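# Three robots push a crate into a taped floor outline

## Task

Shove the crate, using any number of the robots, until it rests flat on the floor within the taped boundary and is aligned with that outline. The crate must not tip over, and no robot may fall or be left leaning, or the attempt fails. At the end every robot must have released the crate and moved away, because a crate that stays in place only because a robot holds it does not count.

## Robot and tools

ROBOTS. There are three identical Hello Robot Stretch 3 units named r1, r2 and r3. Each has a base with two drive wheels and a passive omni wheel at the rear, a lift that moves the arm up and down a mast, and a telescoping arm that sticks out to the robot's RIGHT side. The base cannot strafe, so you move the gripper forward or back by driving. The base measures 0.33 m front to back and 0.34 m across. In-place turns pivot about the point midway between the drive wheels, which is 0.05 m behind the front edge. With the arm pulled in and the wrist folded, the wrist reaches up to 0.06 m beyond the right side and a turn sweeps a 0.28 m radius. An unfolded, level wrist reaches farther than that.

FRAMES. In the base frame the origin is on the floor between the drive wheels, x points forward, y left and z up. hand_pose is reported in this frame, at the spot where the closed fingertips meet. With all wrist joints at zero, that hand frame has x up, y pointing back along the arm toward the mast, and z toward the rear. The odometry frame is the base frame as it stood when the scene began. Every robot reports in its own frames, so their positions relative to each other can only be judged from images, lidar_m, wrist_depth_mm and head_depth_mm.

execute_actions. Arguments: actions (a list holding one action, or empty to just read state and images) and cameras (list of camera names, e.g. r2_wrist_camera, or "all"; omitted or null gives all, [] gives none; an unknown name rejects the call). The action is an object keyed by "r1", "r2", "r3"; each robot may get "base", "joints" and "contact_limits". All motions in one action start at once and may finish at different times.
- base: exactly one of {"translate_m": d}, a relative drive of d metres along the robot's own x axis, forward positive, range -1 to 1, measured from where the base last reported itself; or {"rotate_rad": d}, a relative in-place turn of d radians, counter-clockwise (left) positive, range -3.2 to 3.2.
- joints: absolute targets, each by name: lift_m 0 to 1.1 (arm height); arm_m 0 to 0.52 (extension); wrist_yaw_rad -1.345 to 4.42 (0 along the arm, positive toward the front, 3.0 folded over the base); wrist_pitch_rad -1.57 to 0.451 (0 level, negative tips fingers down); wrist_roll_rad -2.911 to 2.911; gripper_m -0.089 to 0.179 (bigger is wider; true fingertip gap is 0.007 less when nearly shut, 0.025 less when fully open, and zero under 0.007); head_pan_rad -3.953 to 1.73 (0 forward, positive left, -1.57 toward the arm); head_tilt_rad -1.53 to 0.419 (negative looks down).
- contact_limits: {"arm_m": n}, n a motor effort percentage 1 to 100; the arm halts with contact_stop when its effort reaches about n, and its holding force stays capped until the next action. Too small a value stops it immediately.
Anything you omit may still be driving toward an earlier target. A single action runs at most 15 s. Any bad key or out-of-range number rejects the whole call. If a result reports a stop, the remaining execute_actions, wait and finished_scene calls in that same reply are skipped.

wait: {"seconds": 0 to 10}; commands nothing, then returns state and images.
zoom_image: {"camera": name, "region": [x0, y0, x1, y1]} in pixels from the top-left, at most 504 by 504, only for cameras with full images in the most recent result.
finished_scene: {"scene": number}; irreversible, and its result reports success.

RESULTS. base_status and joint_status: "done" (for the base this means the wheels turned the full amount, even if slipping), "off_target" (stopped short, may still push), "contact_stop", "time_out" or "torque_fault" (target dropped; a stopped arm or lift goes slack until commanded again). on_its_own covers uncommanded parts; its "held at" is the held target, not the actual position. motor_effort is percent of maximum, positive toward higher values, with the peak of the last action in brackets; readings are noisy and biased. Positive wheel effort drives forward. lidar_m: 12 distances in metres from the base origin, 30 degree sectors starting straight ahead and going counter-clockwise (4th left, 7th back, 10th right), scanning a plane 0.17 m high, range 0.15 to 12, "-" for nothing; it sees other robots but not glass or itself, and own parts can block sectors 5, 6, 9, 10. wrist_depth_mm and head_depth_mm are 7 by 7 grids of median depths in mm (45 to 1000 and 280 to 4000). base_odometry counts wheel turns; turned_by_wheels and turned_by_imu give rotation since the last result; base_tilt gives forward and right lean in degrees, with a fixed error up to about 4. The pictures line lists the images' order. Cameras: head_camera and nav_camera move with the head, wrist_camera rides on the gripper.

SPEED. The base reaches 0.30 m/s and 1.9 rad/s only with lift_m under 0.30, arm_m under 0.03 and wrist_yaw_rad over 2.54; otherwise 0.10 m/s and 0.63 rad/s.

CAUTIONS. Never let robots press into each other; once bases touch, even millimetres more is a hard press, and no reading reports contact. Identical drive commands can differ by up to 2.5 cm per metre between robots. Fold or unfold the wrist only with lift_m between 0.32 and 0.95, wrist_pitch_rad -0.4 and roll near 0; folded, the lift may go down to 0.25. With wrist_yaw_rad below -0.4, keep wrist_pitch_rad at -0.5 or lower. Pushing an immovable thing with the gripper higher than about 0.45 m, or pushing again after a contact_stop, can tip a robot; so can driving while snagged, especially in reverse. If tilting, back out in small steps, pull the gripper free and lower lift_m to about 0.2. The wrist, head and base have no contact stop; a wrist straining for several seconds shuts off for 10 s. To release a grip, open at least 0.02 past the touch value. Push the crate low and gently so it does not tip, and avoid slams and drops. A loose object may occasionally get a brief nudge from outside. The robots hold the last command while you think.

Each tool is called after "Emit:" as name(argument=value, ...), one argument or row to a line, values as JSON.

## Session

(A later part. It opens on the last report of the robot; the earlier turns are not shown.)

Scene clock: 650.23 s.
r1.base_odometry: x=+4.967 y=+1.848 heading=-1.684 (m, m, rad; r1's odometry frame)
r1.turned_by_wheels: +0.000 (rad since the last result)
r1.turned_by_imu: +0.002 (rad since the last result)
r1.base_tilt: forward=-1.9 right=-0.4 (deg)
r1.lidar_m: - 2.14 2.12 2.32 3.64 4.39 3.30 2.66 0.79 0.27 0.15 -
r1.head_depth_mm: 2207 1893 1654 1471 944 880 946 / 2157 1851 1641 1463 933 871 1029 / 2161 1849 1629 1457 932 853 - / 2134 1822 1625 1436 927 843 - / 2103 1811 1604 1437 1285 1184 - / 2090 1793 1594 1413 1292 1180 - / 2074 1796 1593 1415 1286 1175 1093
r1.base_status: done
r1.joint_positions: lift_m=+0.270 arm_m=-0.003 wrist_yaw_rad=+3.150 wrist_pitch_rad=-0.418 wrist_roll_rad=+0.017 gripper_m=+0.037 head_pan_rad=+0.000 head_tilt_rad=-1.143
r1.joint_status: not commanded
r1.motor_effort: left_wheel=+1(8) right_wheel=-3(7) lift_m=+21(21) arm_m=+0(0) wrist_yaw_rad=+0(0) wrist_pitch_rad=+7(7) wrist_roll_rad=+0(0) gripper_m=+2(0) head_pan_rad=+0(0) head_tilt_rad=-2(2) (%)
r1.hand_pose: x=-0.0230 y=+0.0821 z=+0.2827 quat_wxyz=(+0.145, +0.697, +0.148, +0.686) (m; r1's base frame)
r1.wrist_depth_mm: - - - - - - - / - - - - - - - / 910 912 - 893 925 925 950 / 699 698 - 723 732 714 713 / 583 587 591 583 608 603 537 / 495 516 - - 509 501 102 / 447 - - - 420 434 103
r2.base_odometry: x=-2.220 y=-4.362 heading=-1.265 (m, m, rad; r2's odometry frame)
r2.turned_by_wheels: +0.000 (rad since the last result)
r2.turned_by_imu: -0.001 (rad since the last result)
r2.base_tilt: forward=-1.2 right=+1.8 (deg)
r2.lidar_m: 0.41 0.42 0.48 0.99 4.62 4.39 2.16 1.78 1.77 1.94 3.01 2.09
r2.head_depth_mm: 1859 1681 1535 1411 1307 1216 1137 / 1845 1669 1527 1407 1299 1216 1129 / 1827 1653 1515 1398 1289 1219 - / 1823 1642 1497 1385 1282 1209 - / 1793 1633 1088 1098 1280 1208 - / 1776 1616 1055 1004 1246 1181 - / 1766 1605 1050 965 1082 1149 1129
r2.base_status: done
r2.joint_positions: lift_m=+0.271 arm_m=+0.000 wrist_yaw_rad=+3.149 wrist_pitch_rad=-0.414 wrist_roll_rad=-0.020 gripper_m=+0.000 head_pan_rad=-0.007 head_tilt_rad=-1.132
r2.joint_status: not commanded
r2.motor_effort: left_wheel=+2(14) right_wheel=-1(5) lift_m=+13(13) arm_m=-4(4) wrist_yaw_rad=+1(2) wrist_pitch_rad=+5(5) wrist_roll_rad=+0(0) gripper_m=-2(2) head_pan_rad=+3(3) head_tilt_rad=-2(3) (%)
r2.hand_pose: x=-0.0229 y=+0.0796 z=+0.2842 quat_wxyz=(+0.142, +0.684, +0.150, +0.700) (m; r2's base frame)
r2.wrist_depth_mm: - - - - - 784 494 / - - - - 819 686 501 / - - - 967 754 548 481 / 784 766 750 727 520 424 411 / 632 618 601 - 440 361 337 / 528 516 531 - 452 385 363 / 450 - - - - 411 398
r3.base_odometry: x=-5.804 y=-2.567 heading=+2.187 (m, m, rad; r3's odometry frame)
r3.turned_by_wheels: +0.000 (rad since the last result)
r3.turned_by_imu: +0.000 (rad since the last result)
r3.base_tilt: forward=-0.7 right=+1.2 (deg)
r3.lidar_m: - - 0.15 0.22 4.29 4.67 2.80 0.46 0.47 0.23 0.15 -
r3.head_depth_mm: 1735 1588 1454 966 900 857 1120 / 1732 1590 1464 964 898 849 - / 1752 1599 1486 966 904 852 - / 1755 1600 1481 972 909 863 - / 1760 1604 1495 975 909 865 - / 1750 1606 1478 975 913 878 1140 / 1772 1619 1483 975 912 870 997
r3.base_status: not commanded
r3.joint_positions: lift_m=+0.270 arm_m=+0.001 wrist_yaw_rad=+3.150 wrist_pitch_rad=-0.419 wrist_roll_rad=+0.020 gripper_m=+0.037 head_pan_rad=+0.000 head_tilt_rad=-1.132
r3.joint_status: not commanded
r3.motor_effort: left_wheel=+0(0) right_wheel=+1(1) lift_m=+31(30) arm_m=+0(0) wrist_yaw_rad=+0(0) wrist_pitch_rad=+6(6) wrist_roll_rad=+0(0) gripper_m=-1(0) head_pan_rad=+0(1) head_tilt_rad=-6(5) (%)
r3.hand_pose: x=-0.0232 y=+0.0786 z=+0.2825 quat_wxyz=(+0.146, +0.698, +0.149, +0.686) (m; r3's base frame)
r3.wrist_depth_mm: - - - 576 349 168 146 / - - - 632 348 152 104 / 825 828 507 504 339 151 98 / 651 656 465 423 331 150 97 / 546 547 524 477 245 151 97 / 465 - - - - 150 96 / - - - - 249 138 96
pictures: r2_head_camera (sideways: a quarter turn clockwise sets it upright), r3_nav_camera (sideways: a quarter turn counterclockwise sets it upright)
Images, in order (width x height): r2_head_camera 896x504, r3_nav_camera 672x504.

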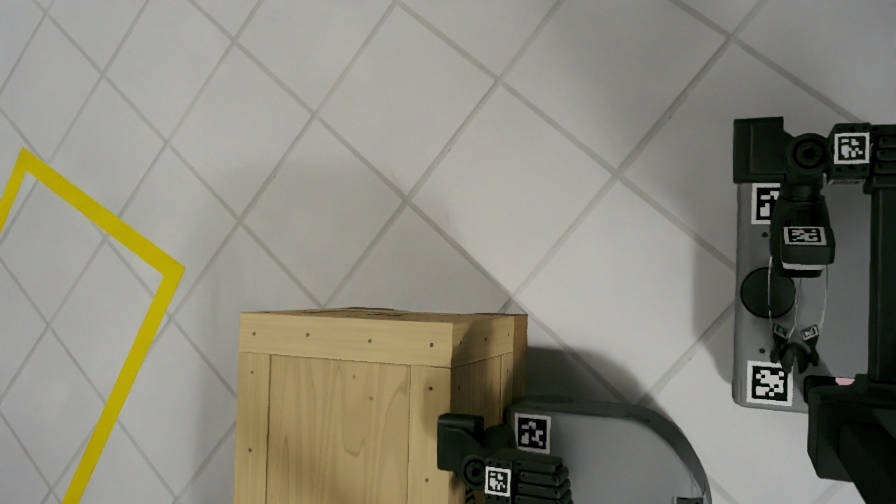

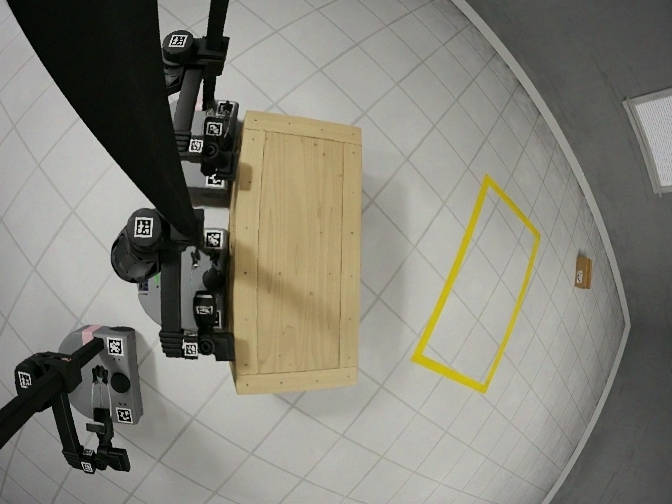

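Emit:
execute_actions(
  actions=[
    {"r1":{"base":{"translate_m":-0.25}},"r3":{"base":{"translate_m":-0.25}},"r2":{"base":{"translate_m":-0.35}}},
  ],
  cameras=[],
)

Emit:
execute_actions(
  actions=[
    {"r1":{"base":{"rotate_rad":0.15}},"r3":{"base":{"rotate_rad":0.255}},"r2":{"base":{"rotate_rad":-0.015}}},
  ],
  cameras=[],
)

Emit:
execute_actions(
  actions=[
    {"r1":{"base":{"translate_m":0.2}},"r3":{"base":{"translate_m":0.2}},"r2":{"base":{"translate_m":0.2}}},
  ],
  cameras=[],
)

Emit:
execute_actions(
  actions=[
    {"r1":{"base":{"rotate_rad":-0.15}},"r3":{"base":{"rotate_rad":-0.255}},"r2":{"base":{"translate_m":0.1}}},
  ],
  cameras=[],
)

Emit:
execute_actions(
  actions=[
    {"r1":{"base":{"translate_m":0.055}},"r3":{"base":{"translate_m":0.05}},"r2":{"base":{"translate_m":0.2}}},
  ],
  cameras=["r1_head_camera","r2_head_camera","r3_head_camera"],
)

Scene clock: 663.13 s.
r1.base_odometry: x=+4.995 y=+2.097 heading=-1.684 (m, m, rad; r1's odometry frame)
r1.turned_by_wheels: +0.000 (rad since the last result)
r1.turned_by_imu: +0.001 (rad since the last result)
r1.base_tilt: forward=-2.0 right=-0.3 (deg)
r1.lidar_m: 0.31 2.30 2.28 2.50 3.92 4.19 3.09 2.51 0.85 0.32 0.46 0.33
r1.head_depth_mm: 2194 1895 1655 1045 1058 1211 932 / 2166 1876 1652 1037 1054 1202 1048 / 2161 1854 1631 1028 1050 1204 - / 2149 1836 1617 1025 1037 1196 - / 2108 1829 1613 1425 1278 1197 - / 2090 1814 1594 1425 1296 1177 - / 2082 1797 1586 1411 1286 1174 1096
r1.base_status: done
r1.joint_positions: lift_m=+0.270 arm_m=-0.003 wrist_yaw_rad=+3.150 wrist_pitch_rad=-0.418 wrist_roll_rad=+0.017 gripper_m=+0.037 head_pan_rad=+0.000 head_tilt_rad=-1.143
r1.joint_status: not commanded
r1.motor_effort: left_wheel=+2(5) right_wheel=-2(11) lift_m=+21(22) arm_m=+0(0) wrist_yaw_rad=+1(1) wrist_pitch_rad=+7(7) wrist_roll_rad=+0(0) gripper_m=+0(0) head_pan_rad=+0(0) head_tilt_rad=-2(2) (%)
r1.hand_pose: x=-0.0230 y=+0.0821 z=+0.2827 quat_wxyz=(+0.145, +0.697, +0.148, +0.686) (m; r1's base frame)
r1.wrist_depth_mm: - - - - - - - / - - - - - - - / 917 916 - 917 915 937 930 / 722 705 - 736 698 735 732 / 585 582 595 583 617 592 602 / 489 517 - - 518 496 500 / 449 - - - 425 432 436
r2.base_odometry: x=-2.326 y=-4.028 heading=-1.264 (m, m, rad; r2's odometry frame)
r2.turned_by_wheels: +0.000 (rad since the last result)
r2.turned_by_imu: -0.001 (rad since the last result)
r2.base_tilt: forward=-1.2 right=+1.8 (deg)
r2.lidar_m: 0.76 0.55 0.61 3.49 4.36 3.82 1.90 1.56 1.55 1.71 2.64 2.37
r2.head_depth_mm: 1842 1671 1524 1408 1308 1215 1138 / 1828 1667 1521 1397 1299 1211 1135 / 1821 1646 1506 1393 1294 1218 - / 1816 1644 1498 1385 1290 1210 - / 1797 1166 1356 1377 1280 1210 - / 1784 1149 1302 1345 1241 1196 - / 1778 1147 1296 862 1122 1179 1125
r2.base_status: done
r2.joint_positions: lift_m=+0.271 arm_m=+0.000 wrist_yaw_rad=+3.149 wrist_pitch_rad=-0.414 wrist_roll_rad=-0.020 gripper_m=+0.000 head_pan_rad=-0.007 head_tilt_rad=-1.132
r2.joint_status: not commanded
r2.motor_effort: left_wheel=+2(10) right_wheel=-2(7) lift_m=+13(13) arm_m=-4(4) wrist_yaw_rad=+1(1) wrist_pitch_rad=+5(6) wrist_roll_rad=+0(0) gripper_m=-1(2) head_pan_rad=+3(4) head_tilt_rad=-4(3) (%)
r2.hand_pose: x=-0.0229 y=+0.0796 z=+0.2842 quat_wxyz=(+0.142, +0.684, +0.150, +0.700) (m; r2's base frame)
r2.wrist_depth_mm: - - - - - - 824 / - - - - 935 780 556 / - - - 962 832 552 532 / 790 783 747 723 708 464 414 / 635 614 607 - 581 427 356 / 524 519 532 - 491 453 375 / 449 - - - - 417 399
r3.base_odometry: x=-5.660 y=-2.771 heading=+2.187 (m, m, rad; r3's odometry frame)
r3.turned_by_wheels: +0.000 (rad since the last result)
r3.turned_by_imu: -0.001 (rad since the last result)
r3.base_tilt: forward=-0.7 right=+1.2 (deg)
r3.lidar_m: 0.31 0.32 0.43 0.44 4.53 4.49 2.60 0.54 2.13 2.35 0.44 0.32
r3.head_depth_mm: 1723 1585 1040 964 1220 1188 1115 / 1745 1589 1039 968 1230 1200 - / 1744 1595 1047 967 1235 1204 - / 1746 1611 1052 968 1235 1210 - / 1766 1609 1052 976 1238 1204 - / 1762 1615 1055 977 1246 1196 1143 / 1762 1613 1060 978 1249 1203 997
r3.base_status: done
r3.joint_positions: lift_m=+0.270 arm_m=+0.001 wrist_yaw_rad=+3.150 wrist_pitch_rad=-0.419 wrist_roll_rad=+0.020 gripper_m=+0.037 head_pan_rad=+0.000 head_tilt_rad=-1.132
r3.joint_status: not commanded
r3.motor_effort: left_wheel=+0(7) right_wheel=+1(7) lift_m=+30(30) arm_m=+0(0) wrist_yaw_rad=+0(1) wrist_pitch_rad=+6(7) wrist_roll_rad=+0(0) gripper_m=-1(0) head_pan_rad=-1(0) head_tilt_rad=-6(6) (%)
r3.hand_pose: x=-0.0232 y=+0.0786 z=+0.2825 quat_wxyz=(+0.146, +0.698, +0.149, +0.686) (m; r3's base frame)
r3.wrist_depth_mm: - - - 582 - - 419 / - - - 633 - - 414 / 826 827 509 503 822 790 408 / 651 655 470 429 656 607 406 / 547 543 526 480 559 531 400 / 467 - - - - 461 400 / - - - - 399 403 386
pictures: none
No camera images: the call's "cameras" was empty. Leave "cameras" out to get every camera's image.

Scene clock: 664.40 s.
r1.base_odometry: x=+4.995 y=+2.097 heading=-1.534 (m, m, rad; r1's odometry frame)
r1.turned_by_wheels: +0.150 (rad since the last result)
r1.turned_by_imu: +0.151 (rad since the last result)
r1.base_tilt: forward=-2.0 right=-0.5 (deg)
r1.lidar_m: 0.31 2.28 2.28 2.71 4.20 4.21 2.80 0.85 0.34 0.44 0.40 0.32
r1.head_depth_mm: 2185 1875 1642 1040 967 1211 969 / 2144 1876 1644 1037 975 1202 1070 / 2146 1855 1628 1028 971 1204 - / 2126 1856 1617 1072 1124 1201 - / 2136 1827 1604 1443 1301 1195 - / 2080 1803 1597 1434 1299 1182 - / 2087 1790 1588 1415 1286 1174 1092
r1.base_status: done
r1.joint_positions: lift_m=+0.270 arm_m=-0.003 wrist_yaw_rad=+3.150 wrist_pitch_rad=-0.418 wrist_roll_rad=+0.017 gripper_m=+0.037 head_pan_rad=+0.000 head_tilt_rad=-1.143
r1.joint_status: not commanded
r1.motor_effort: left_wheel=-2(5) right_wheel=+3(8) lift_m=+21(21) arm_m=+0(0) wrist_yaw_rad=+0(1) wrist_pitch_rad=+7(7) wrist_roll_rad=+0(0) gripper_m=+0(1) head_pan_rad=+0(0) head_tilt_rad=-3(2) (%)
r1.hand_pose: x=-0.0230 y=+0.0821 z=+0.2827 quat_wxyz=(+0.145, +0.697, +0.148, +0.686) (m; r1's base frame)
r1.wrist_depth_mm: - - - - - - - / - - - - - - - / 916 903 - 940 918 922 950 / 719 715 - 722 716 717 697 / 585 589 597 593 610 580 590 / 489 513 - - 513 500 499 / 446 - - - 430 442 434
r2.base_odometry: x=-2.326 y=-4.028 heading=-1.279 (m, m, rad; r2's odometry frame)
r2.turned_by_wheels: -0.015 (rad since the last result)
r2.turned_by_imu: -0.015 (rad since the last result)
r2.base_tilt: forward=-1.0 right=+1.8 (deg)
r2.lidar_m: 0.76 0.55 0.57 3.45 4.39 3.97 1.93 1.57 1.55 1.69 2.58 2.37
r2.head_depth_mm: 1857 1679 1532 1411 1310 1216 1136 / 1827 1664 1519 1401 1295 1218 1133 / 1815 1646 1512 1393 1290 1218 - / 1810 1637 1508 1388 1282 1211 - / 1802 1184 1426 1374 1275 1204 - / 1787 1148 1295 1355 1228 1194 - / 1775 1143 1238 859 1122 1175 1125
r2.base_status: done
r2.joint_positions: lift_m=+0.271 arm_m=+0.000 wrist_yaw_rad=+3.149 wrist_pitch_rad=-0.414 wrist_roll_rad=-0.020 gripper_m=+0.000 head_pan_rad=-0.007 head_tilt_rad=-1.132
r2.joint_status: not commanded
r2.motor_effort: left_wheel=+3(12) right_wheel=-1(6) lift_m=+13(13) arm_m=-4(4) wrist_yaw_rad=+1(1) wrist_pitch_rad=+5(5) wrist_roll_rad=+0(0) gripper_m=-2(3) head_pan_rad=+3(3) head_tilt_rad=-3(4) (%)
r2.hand_pose: x=-0.0229 y=+0.0796 z=+0.2842 quat_wxyz=(+0.142, +0.684, +0.150, +0.700) (m; r2's base frame)
r2.wrist_depth_mm: - - - - - - 802 / - - - - 886 776 521 / - - - 961 834 544 530 / 788 777 750 734 707 465 416 / 631 616 602 - 581 433 350 / 525 517 538 - 494 447 355 / 449 - - - - 416 388
r3.base_odometry: x=-5.660 y=-2.771 heading=+2.442 (m, m, rad; r3's odometry frame)
r3.turned_by_wheels: +0.255 (rad since the last result)
r3.turned_by_imu: +0.250 (rad since the last result)
r3.base_tilt: forward=-0.7 right=+1.3 (deg)
r3.lidar_m: 0.31 0.35 0.44 0.44 4.51 3.39 0.54 0.55 2.16 2.75 0.36 0.31
r3.head_depth_mm: 1729 1603 1033 965 945 1185 1116 / 1740 1600 1044 968 1068 1202 - / 1739 1603 1045 971 1201 1201 - / 1753 1595 1050 973 1245 1208 - / 1748 1611 1048 985 1261 1204 - / 1761 1618 1057 1002 1276 1185 1153 / 1780 1620 1472 1009 1291 1022 1013
r3.base_status: done
r3.joint_positions: lift_m=+0.270 arm_m=+0.001 wrist_yaw_rad=+3.150 wrist_pitch_rad=-0.419 wrist_roll_rad=+0.020 gripper_m=+0.037 head_pan_rad=+0.000 head_tilt_rad=-1.132
r3.joint_status: not commanded
r3.motor_effort: left_wheel=-1(7) right_wheel=+4(11) lift_m=+31(31) arm_m=+0(0) wrist_yaw_rad=+0(0) wrist_pitch_rad=+6(6) wrist_roll_rad=+0(0) gripper_m=-1(1) head_pan_rad=-1(1) head_tilt_rad=-5(6) (%)
r3.hand_pose: x=-0.0232 y=+0.0786 z=+0.2825 quat_wxyz=(+0.146, +0.698, +0.149, +0.686) (m; r3's base frame)
r3.wrist_depth_mm: - - - - 523 - - / - - - - - - - / 821 821 823 505 509 826 824 / 653 657 652 433 420 657 638 / 542 545 552 478 446 542 510 / 464 - - - - 463 447 / - - - - 399 404 404
pictures: none
No camera images: the call's "cameras" was empty. Leave "cameras" out to get every camera's image.

Scene clock: 667.00 s.
r1.base_odometry: x=+5.002 y=+1.897 heading=-1.534 (m, m, rad; r1's odometry frame)
r1.turned_by_wheels: +0.000 (rad since the last result)
r1.turned_by_imu: +0.001 (rad since the last result)
r1.base_tilt: forward=-1.9 right=-0.4 (deg)
r1.lidar_m: 2.40 2.13 2.13 2.54 4.32 4.35 2.95 2.64 0.32 0.30 0.15 -
r1.head_depth_mm: 2192 1893 1667 1476 940 879 969 / 2182 1873 1650 1461 935 876 1012 / 2143 1854 1635 1457 931 877 - / 2115 1831 1618 1446 966 981 - / 2115 1815 1601 1436 1303 1194 - / 2098 1801 1602 1431 1294 1180 - / 2071 1787 1587 1418 1286 1174 1086
r1.base_status: done
r1.joint_positions: lift_m=+0.270 arm_m=-0.003 wrist_yaw_rad=+3.150 wrist_pitch_rad=-0.418 wrist_roll_rad=+0.017 gripper_m=+0.037 head_pan_rad=+0.000 head_tilt_rad=-1.143
r1.joint_status: not commanded
r1.motor_effort: left_wheel=-2(5) right_wheel=+3(11) lift_m=+21(21) arm_m=+0(0) wrist_yaw_rad=+1(0) wrist_pitch_rad=+7(7) wrist_roll_rad=+0(0) gripper_m=+0(0) head_pan_rad=+0(0) head_tilt_rad=-2(3) (%)
r1.hand_pose: x=-0.0230 y=+0.0821 z=+0.2827 quat_wxyz=(+0.145, +0.697, +0.148, +0.686) (m; r1's base frame)
r1.wrist_depth_mm: - - - - - - - / - - - - - - - / 914 922 - 933 926 940 907 / 708 712 - 729 717 710 720 / 594 588 581 581 599 601 585 / 493 511 - - 516 498 501 / 443 - - - 427 434 438
r2.base_odometry: x=-2.268 y=-4.220 heading=-1.279 (m, m, rad; r2's odometry frame)
r2.turned_by_wheels: +0.000 (rad since the last result)
r2.turned_by_imu: +0.000 (rad since the last result)
r2.base_tilt: forward=-1.2 right=+2.0 (deg)
r2.lidar_m: 0.56 0.58 0.58 3.33 4.53 4.26 2.08 1.69 1.68 1.83 2.79 2.22
r2.head_depth_mm: 1852 1668 1528 1414 1304 1219 1138 / 1841 1660 1516 1398 1297 1215 1134 / 1820 1658 1514 1397 1291 1209 - / 1806 1642 1503 1383 1280 1207 - / 1803 1595 1084 1347 1284 1203 - / 1790 1144 1065 1327 1258 1199 - / 1772 1144 1053 1153 1128 1179 1126
r2.base_status: done
r2.joint_positions: lift_m=+0.271 arm_m=+0.000 wrist_yaw_rad=+3.149 wrist_pitch_rad=-0.414 wrist_roll_rad=-0.020 gripper_m=+0.000 head_pan_rad=-0.007 head_tilt_rad=-1.132
r2.joint_status: not commanded
r2.motor_effort: left_wheel=+2(15) right_wheel=-2(4) lift_m=+13(13) arm_m=-4(4) wrist_yaw_rad=+1(1) wrist_pitch_rad=+5(5) wrist_roll_rad=+0(0) gripper_m=-1(2) head_pan_rad=+3(2) head_tilt_rad=-3(3) (%)
r2.hand_pose: x=-0.0229 y=+0.0796 z=+0.2842 quat_wxyz=(+0.142, +0.684, +0.150, +0.700) (m; r2's base frame)
r2.wrist_depth_mm: - - - - - - 601 / - - - - 915 746 669 / - - - 946 831 548 524 / 788 766 753 733 708 474 412 / 628 616 606 - 573 444 371 / 529 520 538 - 495 459 411 / 449 - - - - 417 404
r3.base_odometry: x=-5.813 y=-2.642 heading=+2.441 (m, m, rad; r3's odometry frame)
r3.turned_by_wheels: +0.000 (rad since the last result)
r3.turned_by_imu: +0.001 (rad since the last result)
r3.base_tilt: forward=-0.7 right=+1.3 (deg)
r3.lidar_m: - 0.15 0.22 0.41 4.60 3.63 0.56 0.57 2.32 0.23 0.15 -
r3.head_depth_mm: 1736 1588 1463 963 902 858 1110 / 1741 1586 1471 962 903 858 - / 1742 1609 1476 969 904 871 - / 1749 1603 1474 974 906 1179 - / 1763 1614 1483 973 908 1193 - / 1766 1614 1484 978 915 1174 1143 / 1782 1615 1486 977 931 817 1004
r3.base_status: done
r3.joint_positions: lift_m=+0.270 arm_m=+0.001 wrist_yaw_rad=+3.150 wrist_pitch_rad=-0.419 wrist_roll_rad=+0.020 gripper_m=+0.037 head_pan_rad=+0.000 head_tilt_rad=-1.132
r3.joint_status: not commanded
r3.motor_effort: left_wheel=-2(6) right_wheel=+5(13) lift_m=+30(30) arm_m=+0(0) wrist_yaw_rad=-1(0) wrist_pitch_rad=+6(6) wrist_roll_rad=+0(0) gripper_m=+0(0) head_pan_rad=-1(0) head_tilt_rad=-6(6) (%)
r3.hand_pose: x=-0.0232 y=+0.0786 z=+0.2825 quat_wxyz=(+0.146, +0.698, +0.149, +0.686) (m; r3's base frame)
r3.wrist_depth_mm: - - - - 472 - 259 / - - - - - - 244 / 815 815 828 500 495 462 235 / 653 654 649 416 397 401 222 / 544 548 554 446 411 377 211 / 467 - - - - 347 202 / - - - - 399 300 192
pictures: none
No camera images: the call's "cameras" was empty. Leave "cameras" out to get every camera's image.

Scene clock: 668.87 s.
r1.base_odometry: x=+5.002 y=+1.897 heading=-1.684 (m, m, rad; r1's odometry frame)
r1.turned_by_wheels: -0.150 (rad since the last result)
r1.turned_by_imu: -0.150 (rad since the last result)
r1.base_tilt: forward=-2.0 right=-0.4 (deg)
r1.lidar_m: 2.64 2.14 2.13 2.33 3.66 4.32 3.29 2.65 0.82 0.30 0.17 0.15
r1.head_depth_mm: 2189 1887 1642 1470 939 1005 885 / 2170 1869 1653 1472 935 978 981 / 2151 1834 1636 1449 929 915 - / 2151 1851 1618 1445 923 889 - / 2091 1818 1609 1451 1300 1194 - / 2082 1810 1595 1421 1296 1180 - / 2063 1789 1581 1431 1292 1166 1090
r1.base_status: done
r1.joint_positions: lift_m=+0.270 arm_m=-0.003 wrist_yaw_rad=+3.150 wrist_pitch_rad=-0.418 wrist_roll_rad=+0.017 gripper_m=+0.037 head_pan_rad=+0.000 head_tilt_rad=-1.143
r1.joint_status: not commanded
r1.motor_effort: left_wheel=+2(6) right_wheel=-3(7) lift_m=+21(21) arm_m=-1(0) wrist_yaw_rad=+0(1) wrist_pitch_rad=+7(7) wrist_roll_rad=+0(0) gripper_m=+0(0) head_pan_rad=+1(1) head_tilt_rad=-3(3) (%)
r1.hand_pose: x=-0.0230 y=+0.0821 z=+0.2827 quat_wxyz=(+0.145, +0.697, +0.148, +0.686) (m; r1's base frame)
r1.wrist_depth_mm: - - - - - - - / - - - - - - - / 922 910 - 915 899 922 945 / 704 716 - 695 709 718 728 / 573 588 571 586 609 593 587 / 496 516 - - 521 498 506 / 449 - - - 432 438 434
r2.base_odometry: x=-2.239 y=-4.316 heading=-1.279 (m, m, rad; r2's odometry frame)
r2.turned_by_wheels: +0.000 (rad since the last result)
r2.turned_by_imu: +0.000 (rad since the last result)
r2.base_tilt: forward=-1.2 right=+1.9 (deg)
r2.lidar_m: 0.46 0.47 0.51 1.02 4.60 4.42 2.15 1.75 1.74 1.89 2.90 2.13
r2.head_depth_mm: 1850 1681 1535 1410 1306 1214 1139 / 1843 1668 1528 1404 1299 1210 1127 / 1818 1649 1511 1395 1293 1215 - / 1807 1634 1508 1385 1289 1209 - / 1801 1626 1094 1244 1280 1206 - / 1782 1624 1054 1088 1266 1198 - / 1772 1611 1043 996 1106 1155 1128
r2.base_status: done
r2.joint_positions: lift_m=+0.271 arm_m=+0.000 wrist_yaw_rad=+3.149 wrist_pitch_rad=-0.414 wrist_roll_rad=-0.020 gripper_m=+0.000 head_pan_rad=-0.007 head_tilt_rad=-1.132
r2.joint_status: not commanded
r2.motor_effort: left_wheel=+2(14) right_wheel=-2(4) lift_m=+13(13) arm_m=-4(4) wrist_yaw_rad=+1(1) wrist_pitch_rad=+5(5) wrist_roll_rad=+0(0) gripper_m=-2(1) head_pan_rad=+2(4) head_tilt_rad=-3(4) (%)
r2.hand_pose: x=-0.0229 y=+0.0796 z=+0.2842 quat_wxyz=(+0.142, +0.684, +0.150, +0.700) (m; r2's base frame)
r2.wrist_depth_mm: - - - - - 552 396 / - - - - 830 705 576 / - - - 949 595 545 532 / 786 771 752 727 473 422 412 / 630 616 600 - 477 407 398 / 525 517 533 - 481 450 444 / 449 - - - - 415 409
r3.base_odometry: x=-5.813 y=-2.642 heading=+2.187 (m, m, rad; r3's odometry frame)
r3.turned_by_wheels: -0.255 (rad since the last result)
r3.turned_by_imu: -0.250 (rad since the last result)
r3.base_tilt: forward=-0.7 right=+1.3 (deg)
r3.lidar_m: - 0.15 0.16 0.41 4.28 4.62 2.80 0.48 0.51 2.53 0.16 0.15
r3.head_depth_mm: 1744 1580 1460 970 903 1149 1114 / 1740 1594 1467 967 899 1050 - / 1733 1600 1476 973 905 1088 - / 1735 1609 1477 975 903 1152 - / 1761 1610 1477 975 906 1183 - / 1763 1602 1480 979 908 1174 1146 / 1766 1616 1491 981 912 955 981
r3.base_status: done
r3.joint_positions: lift_m=+0.270 arm_m=+0.001 wrist_yaw_rad=+3.150 wrist_pitch_rad=-0.419 wrist_roll_rad=+0.020 gripper_m=+0.037 head_pan_rad=+0.000 head_tilt_rad=-1.132
r3.joint_status: not commanded
r3.motor_effort: left_wheel=+2(9) right_wheel=-1(8) lift_m=+30(30) arm_m=+0(0) wrist_yaw_rad=+0(1) wrist_pitch_rad=+6(6) wrist_roll_rad=+0(0) gripper_m=+0(0) head_pan_rad=-1(1) head_tilt_rad=-5(4) (%)
r3.hand_pose: x=-0.0232 y=+0.0786 z=+0.2825 quat_wxyz=(+0.146, +0.698, +0.149, +0.686) (m; r3's base frame)
r3.wrist_depth_mm: - - - 506 - 265 180 / - - - 635 - 263 170 / 826 823 599 500 502 264 168 / 653 653 437 413 473 260 169 / 544 545 491 445 412 259 169 / 468 - - - - 255 167 / - - - - 396 236 166
pictures: none
No camera images: the call's "cameras" was empty. Leave "cameras" out to get every camera's image.

Scene clock: 671.33 s.
r1.base_odometry: x=+4.996 y=+1.842 heading=-1.684 (m, m, rad; r1's odometry frame)
r1.turned_by_wheels: +0.000 (rad since the last result)
r1.turned_by_imu: +0.001 (rad since the last result)
r1.base_tilt: forward=-1.9 right=-0.4 (deg)
r1.lidar_m: 2.59 2.11 2.09 2.30 3.59 4.37 3.34 2.69 0.31 0.25 0.15 -
r1.head_depth_mm: 2191 1892 1666 1470 936 868 868 / 2171 1882 1626 1469 932 863 983 / 2129 1850 1630 1456 933 850 - / 2119 1840 1629 1443 923 844 - / 2086 1807 1616 1441 1303 1198 - / 2094 1808 1597 1429 1290 1183 - / 2069 1798 1595 1420 1285 1180 1092
r1.base_status: done
r1.joint_positions: lift_m=+0.270 arm_m=-0.003 wrist_yaw_rad=+3.150 wrist_pitch_rad=-0.418 wrist_roll_rad=+0.017 gripper_m=+0.037 head_pan_rad=+0.000 head_tilt_rad=-1.143
r1.joint_status: not commanded
r1.motor_effort: left_wheel=+3(9) right_wheel=-3(8) lift_m=+21(21) arm_m=+0(0) wrist_yaw_rad=+1(1) wrist_pitch_rad=+7(7) wrist_roll_rad=+0(0) gripper_m=+1(1) head_pan_rad=+0(0) head_tilt_rad=-3(3) (%)
r1.hand_pose: x=-0.0230 y=+0.0821 z=+0.2827 quat_wxyz=(+0.145, +0.697, +0.148, +0.686) (m; r1's base frame)
r1.wrist_depth_mm: - - - - - - - / - - - - - - - / 920 939 - 929 910 932 917 / 727 718 - 706 723 730 715 / 585 577 594 595 616 581 590 / 497 501 - - 515 495 504 / 446 - - - 428 433 439
r2.base_odometry: x=-2.182 y=-4.507 heading=-1.279 (m, m, rad; r2's odometry frame)
r2.turned_by_wheels: +0.000 (rad since the last result)
r2.turned_by_imu: +0.000 (rad since the last result)
r2.base_tilt: forward=-1.3 right=+1.8 (deg)
r2.lidar_m: 0.28 0.27 0.36 0.56 4.75 4.73 2.31 1.88 1.86 2.02 2.13 1.98
r2.head_depth_mm: 1849 1670 1531 1406 1307 1216 1137 / 1836 1649 1520 1401 1301 1208 1134 / 1838 1647 1511 1393 1294 1216 - / 1813 1649 1500 1387 1278 1213 - / 1782 1627 1498 1237 1253 1204 - / 1774 1619 1051 975 1016 1197 - / 1773 1614 1046 967 924 1059 1115
r2.base_status: done
r2.joint_positions: lift_m=+0.271 arm_m=+0.000 wrist_yaw_rad=+3.149 wrist_pitch_rad=-0.414 wrist_roll_rad=-0.020 gripper_m=+0.000 head_pan_rad=-0.007 head_tilt_rad=-1.132
r2.joint_status: not commanded
r2.motor_effort: left_wheel=+2(14) right_wheel=-1(6) lift_m=+13(13) arm_m=-4(4) wrist_yaw_rad=+1(1) wrist_pitch_rad=+5(5) wrist_roll_rad=+0(0) gripper_m=-1(2) head_pan_rad=+3(2) head_tilt_rad=-4(3) (%)
r2.hand_pose: x=-0.0229 y=+0.0796 z=+0.2842 quat_wxyz=(+0.142, +0.684, +0.150, +0.700) (m; r2's base frame)
r2.wrist_depth_mm: - - - - 711 321 319 / - - - 943 755 512 340 / - - - 605 572 492 342 / 795 768 756 467 434 428 346 / 629 620 605 - 403 405 350 / 522 524 531 - 451 448 352 / 447 - - - - 416 353
r3.base_odometry: x=-5.841 y=-2.601 heading=+2.187 (m, m, rad; r3's odometry frame)
r3.turned_by_wheels: +0.000 (rad since the last result)
r3.turned_by_imu: +0.000 (rad since the last result)
r3.base_tilt: forward=-0.7 right=+1.3 (deg)
r3.lidar_m: - - 0.15 0.25 4.21 4.65 2.84 0.39 0.37 0.25 0.15 -
r3.head_depth_mm: 1724 1583 1472 964 899 860 1116 / 1740 1603 1470 965 902 860 - / 1746 1592 1474 965 910 860 - / 1743 1601 1474 968 907 860 - / 1751 1615 1482 974 911 865 - / 1749 1607 1487 978 911 874 1143 / 1765 1618 1484 979 914 862 989
r3.base_status: done
r3.joint_positions: lift_m=+0.270 arm_m=+0.001 wrist_yaw_rad=+3.150 wrist_pitch_rad=-0.419 wrist_roll_rad=+0.020 gripper_m=+0.037 head_pan_rad=+0.000 head_tilt_rad=-1.132
r3.joint_status: not commanded
r3.motor_effort: left_wheel=+2(10) right_wheel=-2(7) lift_m=+31(30) arm_m=+0(0) wrist_yaw_rad=+0(1) wrist_pitch_rad=+6(6) wrist_roll_rad=+0(0) gripper_m=+0(1) head_pan_rad=-1(0) head_tilt_rad=-6(6) (%)
r3.hand_pose: x=-0.0232 y=+0.0786 z=+0.2825 quat_wxyz=(+0.146, +0.698, +0.149, +0.686) (m; r3's base frame)
r3.wrist_depth_mm: - - - 522 378 180 146 / - - - 631 374 165 110 / 828 830 605 500 364 162 106 / 650 661 436 411 357 164 105 / 547 541 513 446 265 163 104 / 463 - - - - 161 104 / - - - - 270 149 105
pictures: r1_head_camera (sideways: a quarter turn clockwise sets it upright), r2_head_camera (sideways: a quarter turn clockwise sets it upright), r3_head_camera (sideways: a quarter turn clockwise sets it upright)
Images, in order (width x height): r1_head_camera 896x504, r2_head_camera 896x504, r3_head_camera 896x504.

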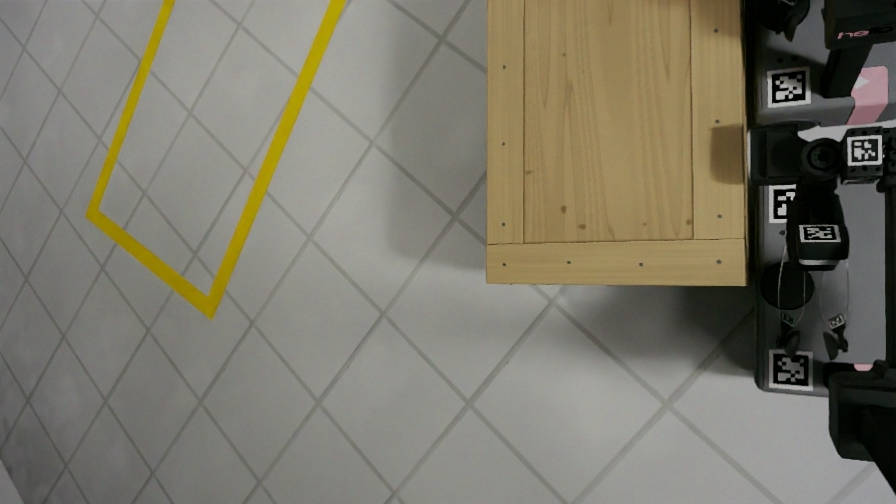

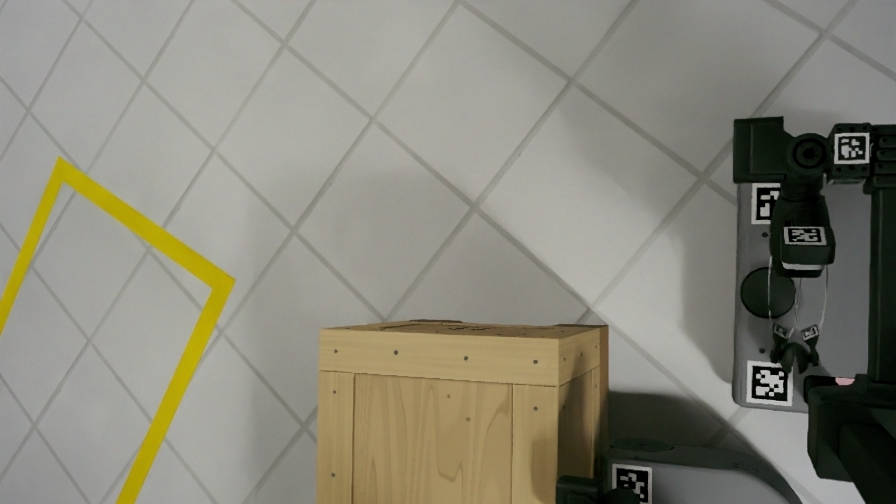

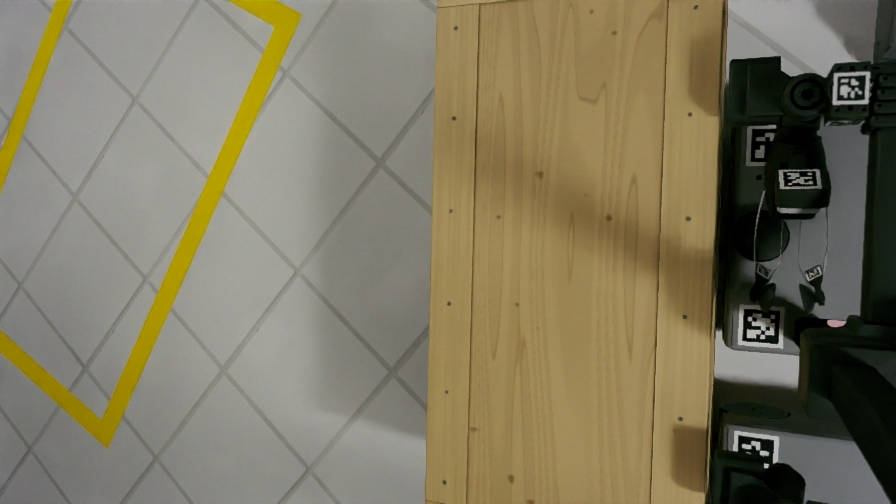

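Emit:
execute_actions(
  actions=[
    {"r2":{"base":{"translate_m":0.195}}},
  ],
  cameras=["r2_head_camera","r3_head_camera"],
)

Scene clock: 675.33 s.
r1.base_odometry: x=+4.996 y=+1.842 heading=-1.684 (m, m, rad; r1's odometry frame)
r1.turned_by_wheels: +0.000 (rad since the last result)
r1.turned_by_imu: +0.001 (rad since the last result)
r1.base_tilt: forward=-1.9 right=-0.3 (deg)
r1.lidar_m: 2.60 2.11 2.09 2.30 3.60 4.37 3.32 2.69 0.31 0.25 0.15 -
r1.head_depth_mm: 2216 1890 1662 1480 942 868 868 / 2192 1872 1646 1465 937 864 982 / 2142 1850 1623 1458 930 854 - / 2121 1848 1624 1451 921 847 - / 2116 1826 1600 1431 1300 1188 - / 2106 1811 1585 1435 1296 1182 - / 2076 1807 1585 1431 1278 1176 1099
r1.base_status: not commanded
r1.joint_positions: lift_m=+0.270 arm_m=-0.003 wrist_yaw_rad=+3.150 wrist_pitch_rad=-0.418 wrist_roll_rad=+0.017 gripper_m=+0.037 head_pan_rad=+0.000 head_tilt_rad=-1.143
r1.joint_status: not commanded
r1.motor_effort: left_wheel=+2(1) right_wheel=-3(3) lift_m=+21(21) arm_m=+0(0) wrist_yaw_rad=+0(0) wrist_pitch_rad=+7(7) wrist_roll_rad=+0(0) gripper_m=+0(1) head_pan_rad=+0(0) head_tilt_rad=-3(3) (%)
r1.hand_pose: x=-0.0230 y=+0.0821 z=+0.2827 quat_wxyz=(+0.145, +0.697, +0.148, +0.686) (m; r1's base frame)
r1.wrist_depth_mm: - - - - - - - / - - - - - - - / 883 899 - 929 923 931 942 / 722 709 - 724 724 730 709 / 576 588 595 603 617 585 600 / 497 508 - - 507 504 504 / 436 - - - 431 436 436
r2.base_odometry: x=-2.126 y=-4.694 heading=-1.279 (m, m, rad; r2's odometry frame)
r2.turned_by_wheels: +0.000 (rad since the last result)
r2.turned_by_imu: -0.001 (rad since the last result)
r2.base_tilt: forward=-1.1 right=+1.8 (deg)
r2.lidar_m: 0.31 0.15 0.15 0.24 4.61 4.87 2.49 1.99 1.98 2.15 1.83 1.83
r2.head_depth_mm: 1860 1672 1527 1410 1312 1214 1134 / 1845 1657 1516 1405 1298 1212 1135 / 1828 1646 1513 1392 1292 1217 - / 1815 1631 1504 1384 1288 1211 - / 1791 1630 1496 1379 1253 1180 - / 1788 1615 1490 972 902 859 - / 1774 1607 1474 965 901 865 991
r2.base_status: done
r2.joint_positions: lift_m=+0.271 arm_m=+0.000 wrist_yaw_rad=+3.149 wrist_pitch_rad=-0.414 wrist_roll_rad=-0.020 gripper_m=+0.000 head_pan_rad=-0.007 head_tilt_rad=-1.132
r2.joint_status: not commanded
r2.motor_effort: left_wheel=+2(15) right_wheel=-2(5) lift_m=+13(13) arm_m=-4(4) wrist_yaw_rad=+1(1) wrist_pitch_rad=+6(5) wrist_roll_rad=+0(0) gripper_m=-2(2) head_pan_rad=+3(3) head_tilt_rad=-4(3) (%)
r2.hand_pose: x=-0.0229 y=+0.0796 z=+0.2842 quat_wxyz=(+0.142, +0.684, +0.150, +0.700) (m; r2's base frame)
r2.wrist_depth_mm: - - - 327 317 202 193 / - - - 679 324 161 118 / - - 952 589 337 163 120 / 801 769 455 445 351 165 132 / 628 616 430 - 310 168 148 / 521 518 476 - 280 177 168 / 450 - - - - 201 198
r3.base_odometry: x=-5.841 y=-2.601 heading=+2.187 (m, m, rad; r3's odometry frame)
r3.turned_by_wheels: +0.000 (rad since the last result)
r3.turned_by_imu: +0.000 (rad since the last result)
r3.base_tilt: forward=-0.7 right=+1.2 (deg)
r3.lidar_m: - - 0.15 0.24 4.24 4.64 2.84 2.34 0.29 0.25 0.15 -
r3.head_depth_mm: 1725 1584 1463 962 899 856 973 / 1733 1595 1476 972 904 860 - / 1729 1594 1470 965 904 860 - / 1752 1601 1471 973 907 862 - / 1773 1604 1480 974 910 864 - / 1773 1619 1483 976 909 878 1144 / 1778 1616 1491 980 910 859 989
r3.base_status: not commanded
r3.joint_positions: lift_m=+0.270 arm_m=+0.001 wrist_yaw_rad=+3.150 wrist_pitch_rad=-0.419 wrist_roll_rad=+0.020 gripper_m=+0.037 head_pan_rad=+0.000 head_tilt_rad=-1.132
r3.joint_status: not commanded
r3.motor_effort: left_wheel=+3(2) right_wheel=-2(2) lift_m=+30(31) arm_m=+0(0) wrist_yaw_rad=+0(1) wrist_pitch_rad=+6(6) wrist_roll_rad=+0(0) gripper_m=+0(1) head_pan_rad=+0(1) head_tilt_rad=-5(4) (%)
r3.hand_pose: x=-0.0232 y=+0.0786 z=+0.2825 quat_wxyz=(+0.146, +0.698, +0.149, +0.686) (m; r3's base frame)
r3.wrist_depth_mm: - - - 523 380 181 147 / - - - 633 375 165 110 / 817 819 591 497 363 163 106 / 660 652 435 409 356 164 105 / 543 542 507 445 266 163 104 / 467 - - - - 162 104 / - - - - 269 149 105
pictures: r2_head_camera (sideways: a quarter turn clockwise sets it upright), r3_head_camera (sideways: a quarter turn clockwise sets it upright)
Images, in order (width x height): r2_head_camera 896x504, r3_head_camera 896x504.

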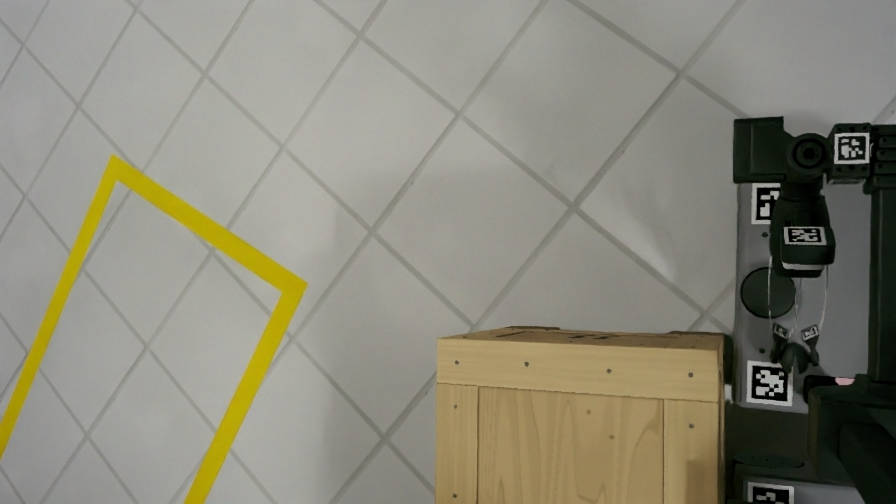

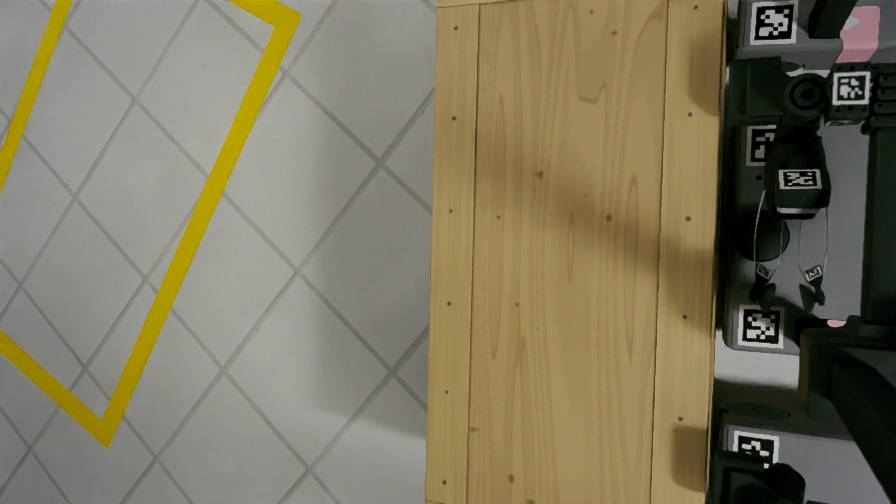

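Emit:
execute_actions(
  actions=[
    {"r1":{"base":{"translate_m":0.2}},"r2":{"base":{"translate_m":0.2}},"r3":{"base":{"translate_m":0.2}}},
  ],
  cameras=["r1_head_camera","r2_head_camera","r3_head_camera"],
)

Scene clock: 680.70 s.
r1.base_odometry: x=+4.974 y=+1.644 heading=-1.683 (m, m, rad; r1's odometry frame)
r1.turned_by_wheels: +0.000 (rad since the last result)
r1.turned_by_imu: -1.056 (rad since the last result)
r1.base_tilt: forward=-2.0 right=-0.4 (deg)
r1.lidar_m: 0.16 - 0.15 2.09 2.08 2.27 3.54 4.37 3.36 2.71 2.69 0.27
r1.head_depth_mm: 2191 1885 1018 518 765 1213 1113 / 2188 1867 1361 997 770 1187 1113 / 2152 1835 1150 1061 1118 1201 - / 2138 1834 1149 1025 936 1175 - / 2119 1839 1138 1016 916 852 - / 2086 1805 1609 1011 907 868 - / 2084 1797 1589 1418 907 1148 1098
r1.base_status: translate_m off_target (by the wheels' count: +0.1997 of +0.2000)
r1.joint_positions: lift_m=+0.270 arm_m=-0.003 wrist_yaw_rad=+3.149 wrist_pitch_rad=-0.418 wrist_roll_rad=+0.017 gripper_m=+0.037 head_pan_rad=+0.000 head_tilt_rad=-1.143
r1.joint_status: not commanded
r1.on_its_own: left_wheel is at rest, and its effort (+31) is outside its rest range (-18 to +18); right_wheel is at rest, and its effort (+35) is outside its rest range (-18 to +18)
r1.motor_effort: left_wheel=+31(45) right_wheel=+35(51) lift_m=+21(21) arm_m=+0(0) wrist_yaw_rad=+1(2) wrist_pitch_rad=+7(7) wrist_roll_rad=+0(0) gripper_m=+0(1) head_pan_rad=+0(1) head_tilt_rad=-3(4) (%)
r1.hand_pose: x=-0.0229 y=+0.0821 z=+0.2827 quat_wxyz=(+0.146, +0.697, +0.148, +0.686) (m; r1's base frame)
r1.wrist_depth_mm: - - - - - 330 195 / - - - - - 263 125 / 909 962 - 925 927 223 96 / 737 708 - 719 732 199 90 / 582 573 591 585 590 174 88 / 509 510 - - 474 150 95 / 445 - - - 428 129 104
r2.base_odometry: x=-2.068 y=-4.885 heading=-1.279 (m, m, rad; r2's odometry frame)
r2.turned_by_wheels: +0.000 (rad since the last result)
r2.turned_by_imu: +0.273 (rad since the last result)
r2.base_tilt: forward=-1.2 right=+1.8 (deg)
r2.lidar_m: 0.15 - 0.15 0.39 4.95 3.26 2.21 2.04 2.07 2.61 1.77 3.76
r2.head_depth_mm: 1840 1676 1534 1406 1307 1220 1137 / 1839 1663 1514 1402 1302 1211 1133 / 1811 1648 1508 1391 1294 1213 - / 1802 1641 1507 1389 1279 1210 - / 1807 1627 1496 978 915 868 - / 1790 1618 1488 970 903 856 - / 1767 1601 1476 963 898 866 1070
r2.base_status: translate_m off_target (by the wheels' count: +0.1997 of +0.2000)
r2.joint_positions: lift_m=+0.270 arm_m=+0.000 wrist_yaw_rad=+3.150 wrist_pitch_rad=-0.417 wrist_roll_rad=-0.020 gripper_m=+0.000 head_pan_rad=-0.003 head_tilt_rad=-1.133
r2.joint_status: not commanded
r2.on_its_own: left_wheel is at rest, and its effort (+53) is outside its rest range (-18 to +18); right_wheel is at rest, and its effort (+21) is outside its rest range (-18 to +18)
r2.motor_effort: left_wheel=+53(100) right_wheel=+21(45) lift_m=+22(22) arm_m=-3(4) wrist_yaw_rad=+1(1) wrist_pitch_rad=+6(7) wrist_roll_rad=+0(0) gripper_m=-2(2) head_pan_rad=+1(3) head_tilt_rad=-3(4) (%)
r2.hand_pose: x=-0.0230 y=+0.0793 z=+0.2832 quat_wxyz=(+0.143, +0.684, +0.151, +0.699) (m; r2's base frame)
r2.wrist_depth_mm: - - - - 347 202 185 / - - - - 622 153 110 / - - - 582 502 150 94 / 797 766 733 442 404 146 102 / 631 623 601 - 379 144 112 / 520 517 530 - 284 140 124 / 451 - - - - 153 140
r3.base_odometry: x=-5.957 y=-2.438 heading=+2.187 (m, m, rad; r3's odometry frame)
r3.turned_by_wheels: +0.000 (rad since the last result)
r3.turned_by_imu: +0.089 (rad since the last result)
r3.base_tilt: forward=-0.7 right=+1.3 (deg)
r3.lidar_m: - - 0.15 0.20 4.66 4.69 2.70 2.36 0.31 0.21 0.15 -
r3.head_depth_mm: 1725 1586 1456 964 904 859 997 / 1737 1594 1464 965 905 848 - / 1749 1602 1477 967 902 852 - / 1754 1608 1475 970 905 854 - / 1748 1615 1481 969 908 867 - / 1779 1615 1494 973 913 876 1149 / 1772 1612 1485 983 912 877 1111
r3.base_status: done
r3.joint_positions: lift_m=+0.270 arm_m=+0.001 wrist_yaw_rad=+3.150 wrist_pitch_rad=-0.419 wrist_roll_rad=+0.020 gripper_m=+0.037 head_pan_rad=+0.000 head_tilt_rad=-1.131
r3.joint_status: not commanded
r3.motor_effort: left_wheel=+8(84) right_wheel=+1(100) lift_m=+30(35) arm_m=+0(0) wrist_yaw_rad=+0(3) wrist_pitch_rad=+6(8) wrist_roll_rad=+0(0) gripper_m=-1(1) head_pan_rad=+0(1) head_tilt_rad=-6(8) (%)
r3.hand_pose: x=-0.0231 y=+0.0786 z=+0.2825 quat_wxyz=(+0.146, +0.698, +0.149, +0.686) (m; r3's base frame)
r3.wrist_depth_mm: - - - - 327 166 146 / - - - 684 325 143 101 / 832 823 817 504 319 142 92 / 659 654 652 527 311 140 91 / 543 541 551 543 231 142 90 / 466 - - - - 140 90 / - - - - 235 130 89
pictures: r1_head_camera (sideways: a quarter turn clockwise sets it upright), r2_head_camera (sideways: a quarter turn clockwise sets it upright), r3_head_camera (sideways: a quarter turn clockwise sets it upright)
Images, in order (width x height): r1_head_camera 896x504, r2_head_camera 896x504, r3_head_camera 896x504.

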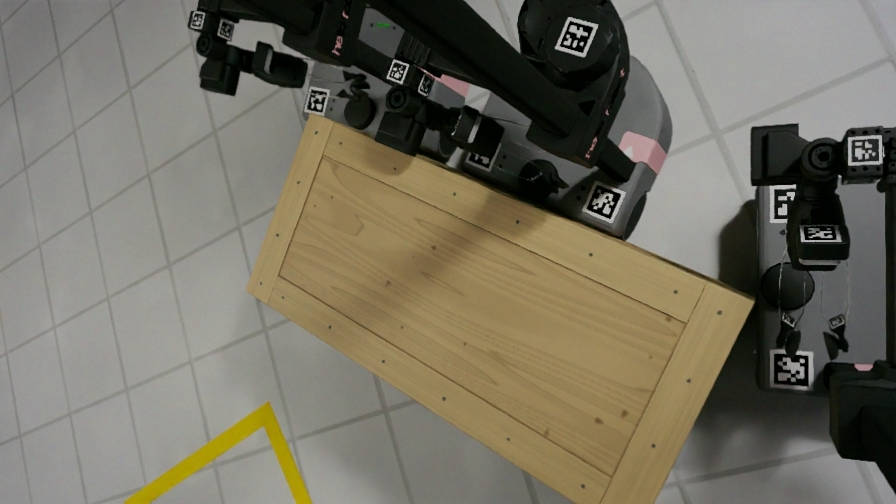

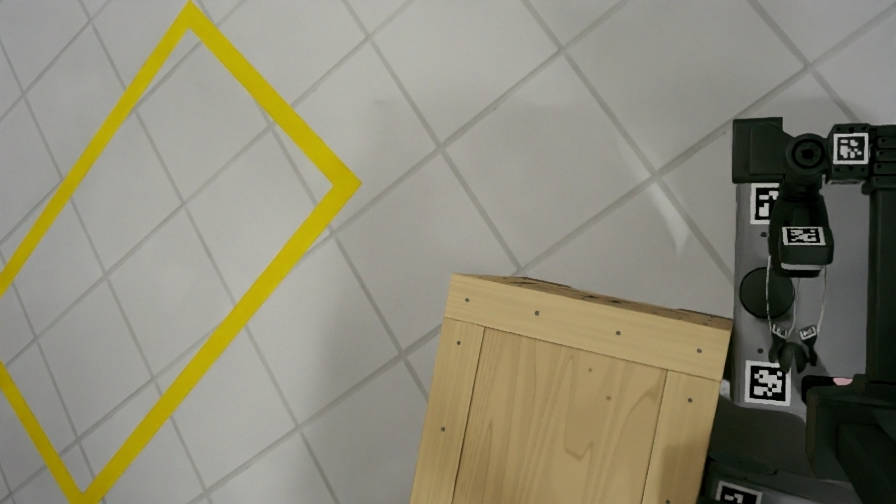

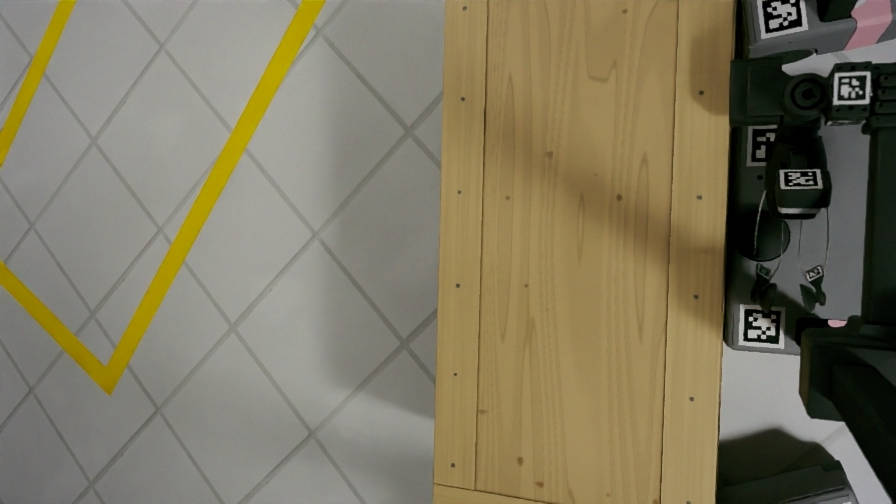

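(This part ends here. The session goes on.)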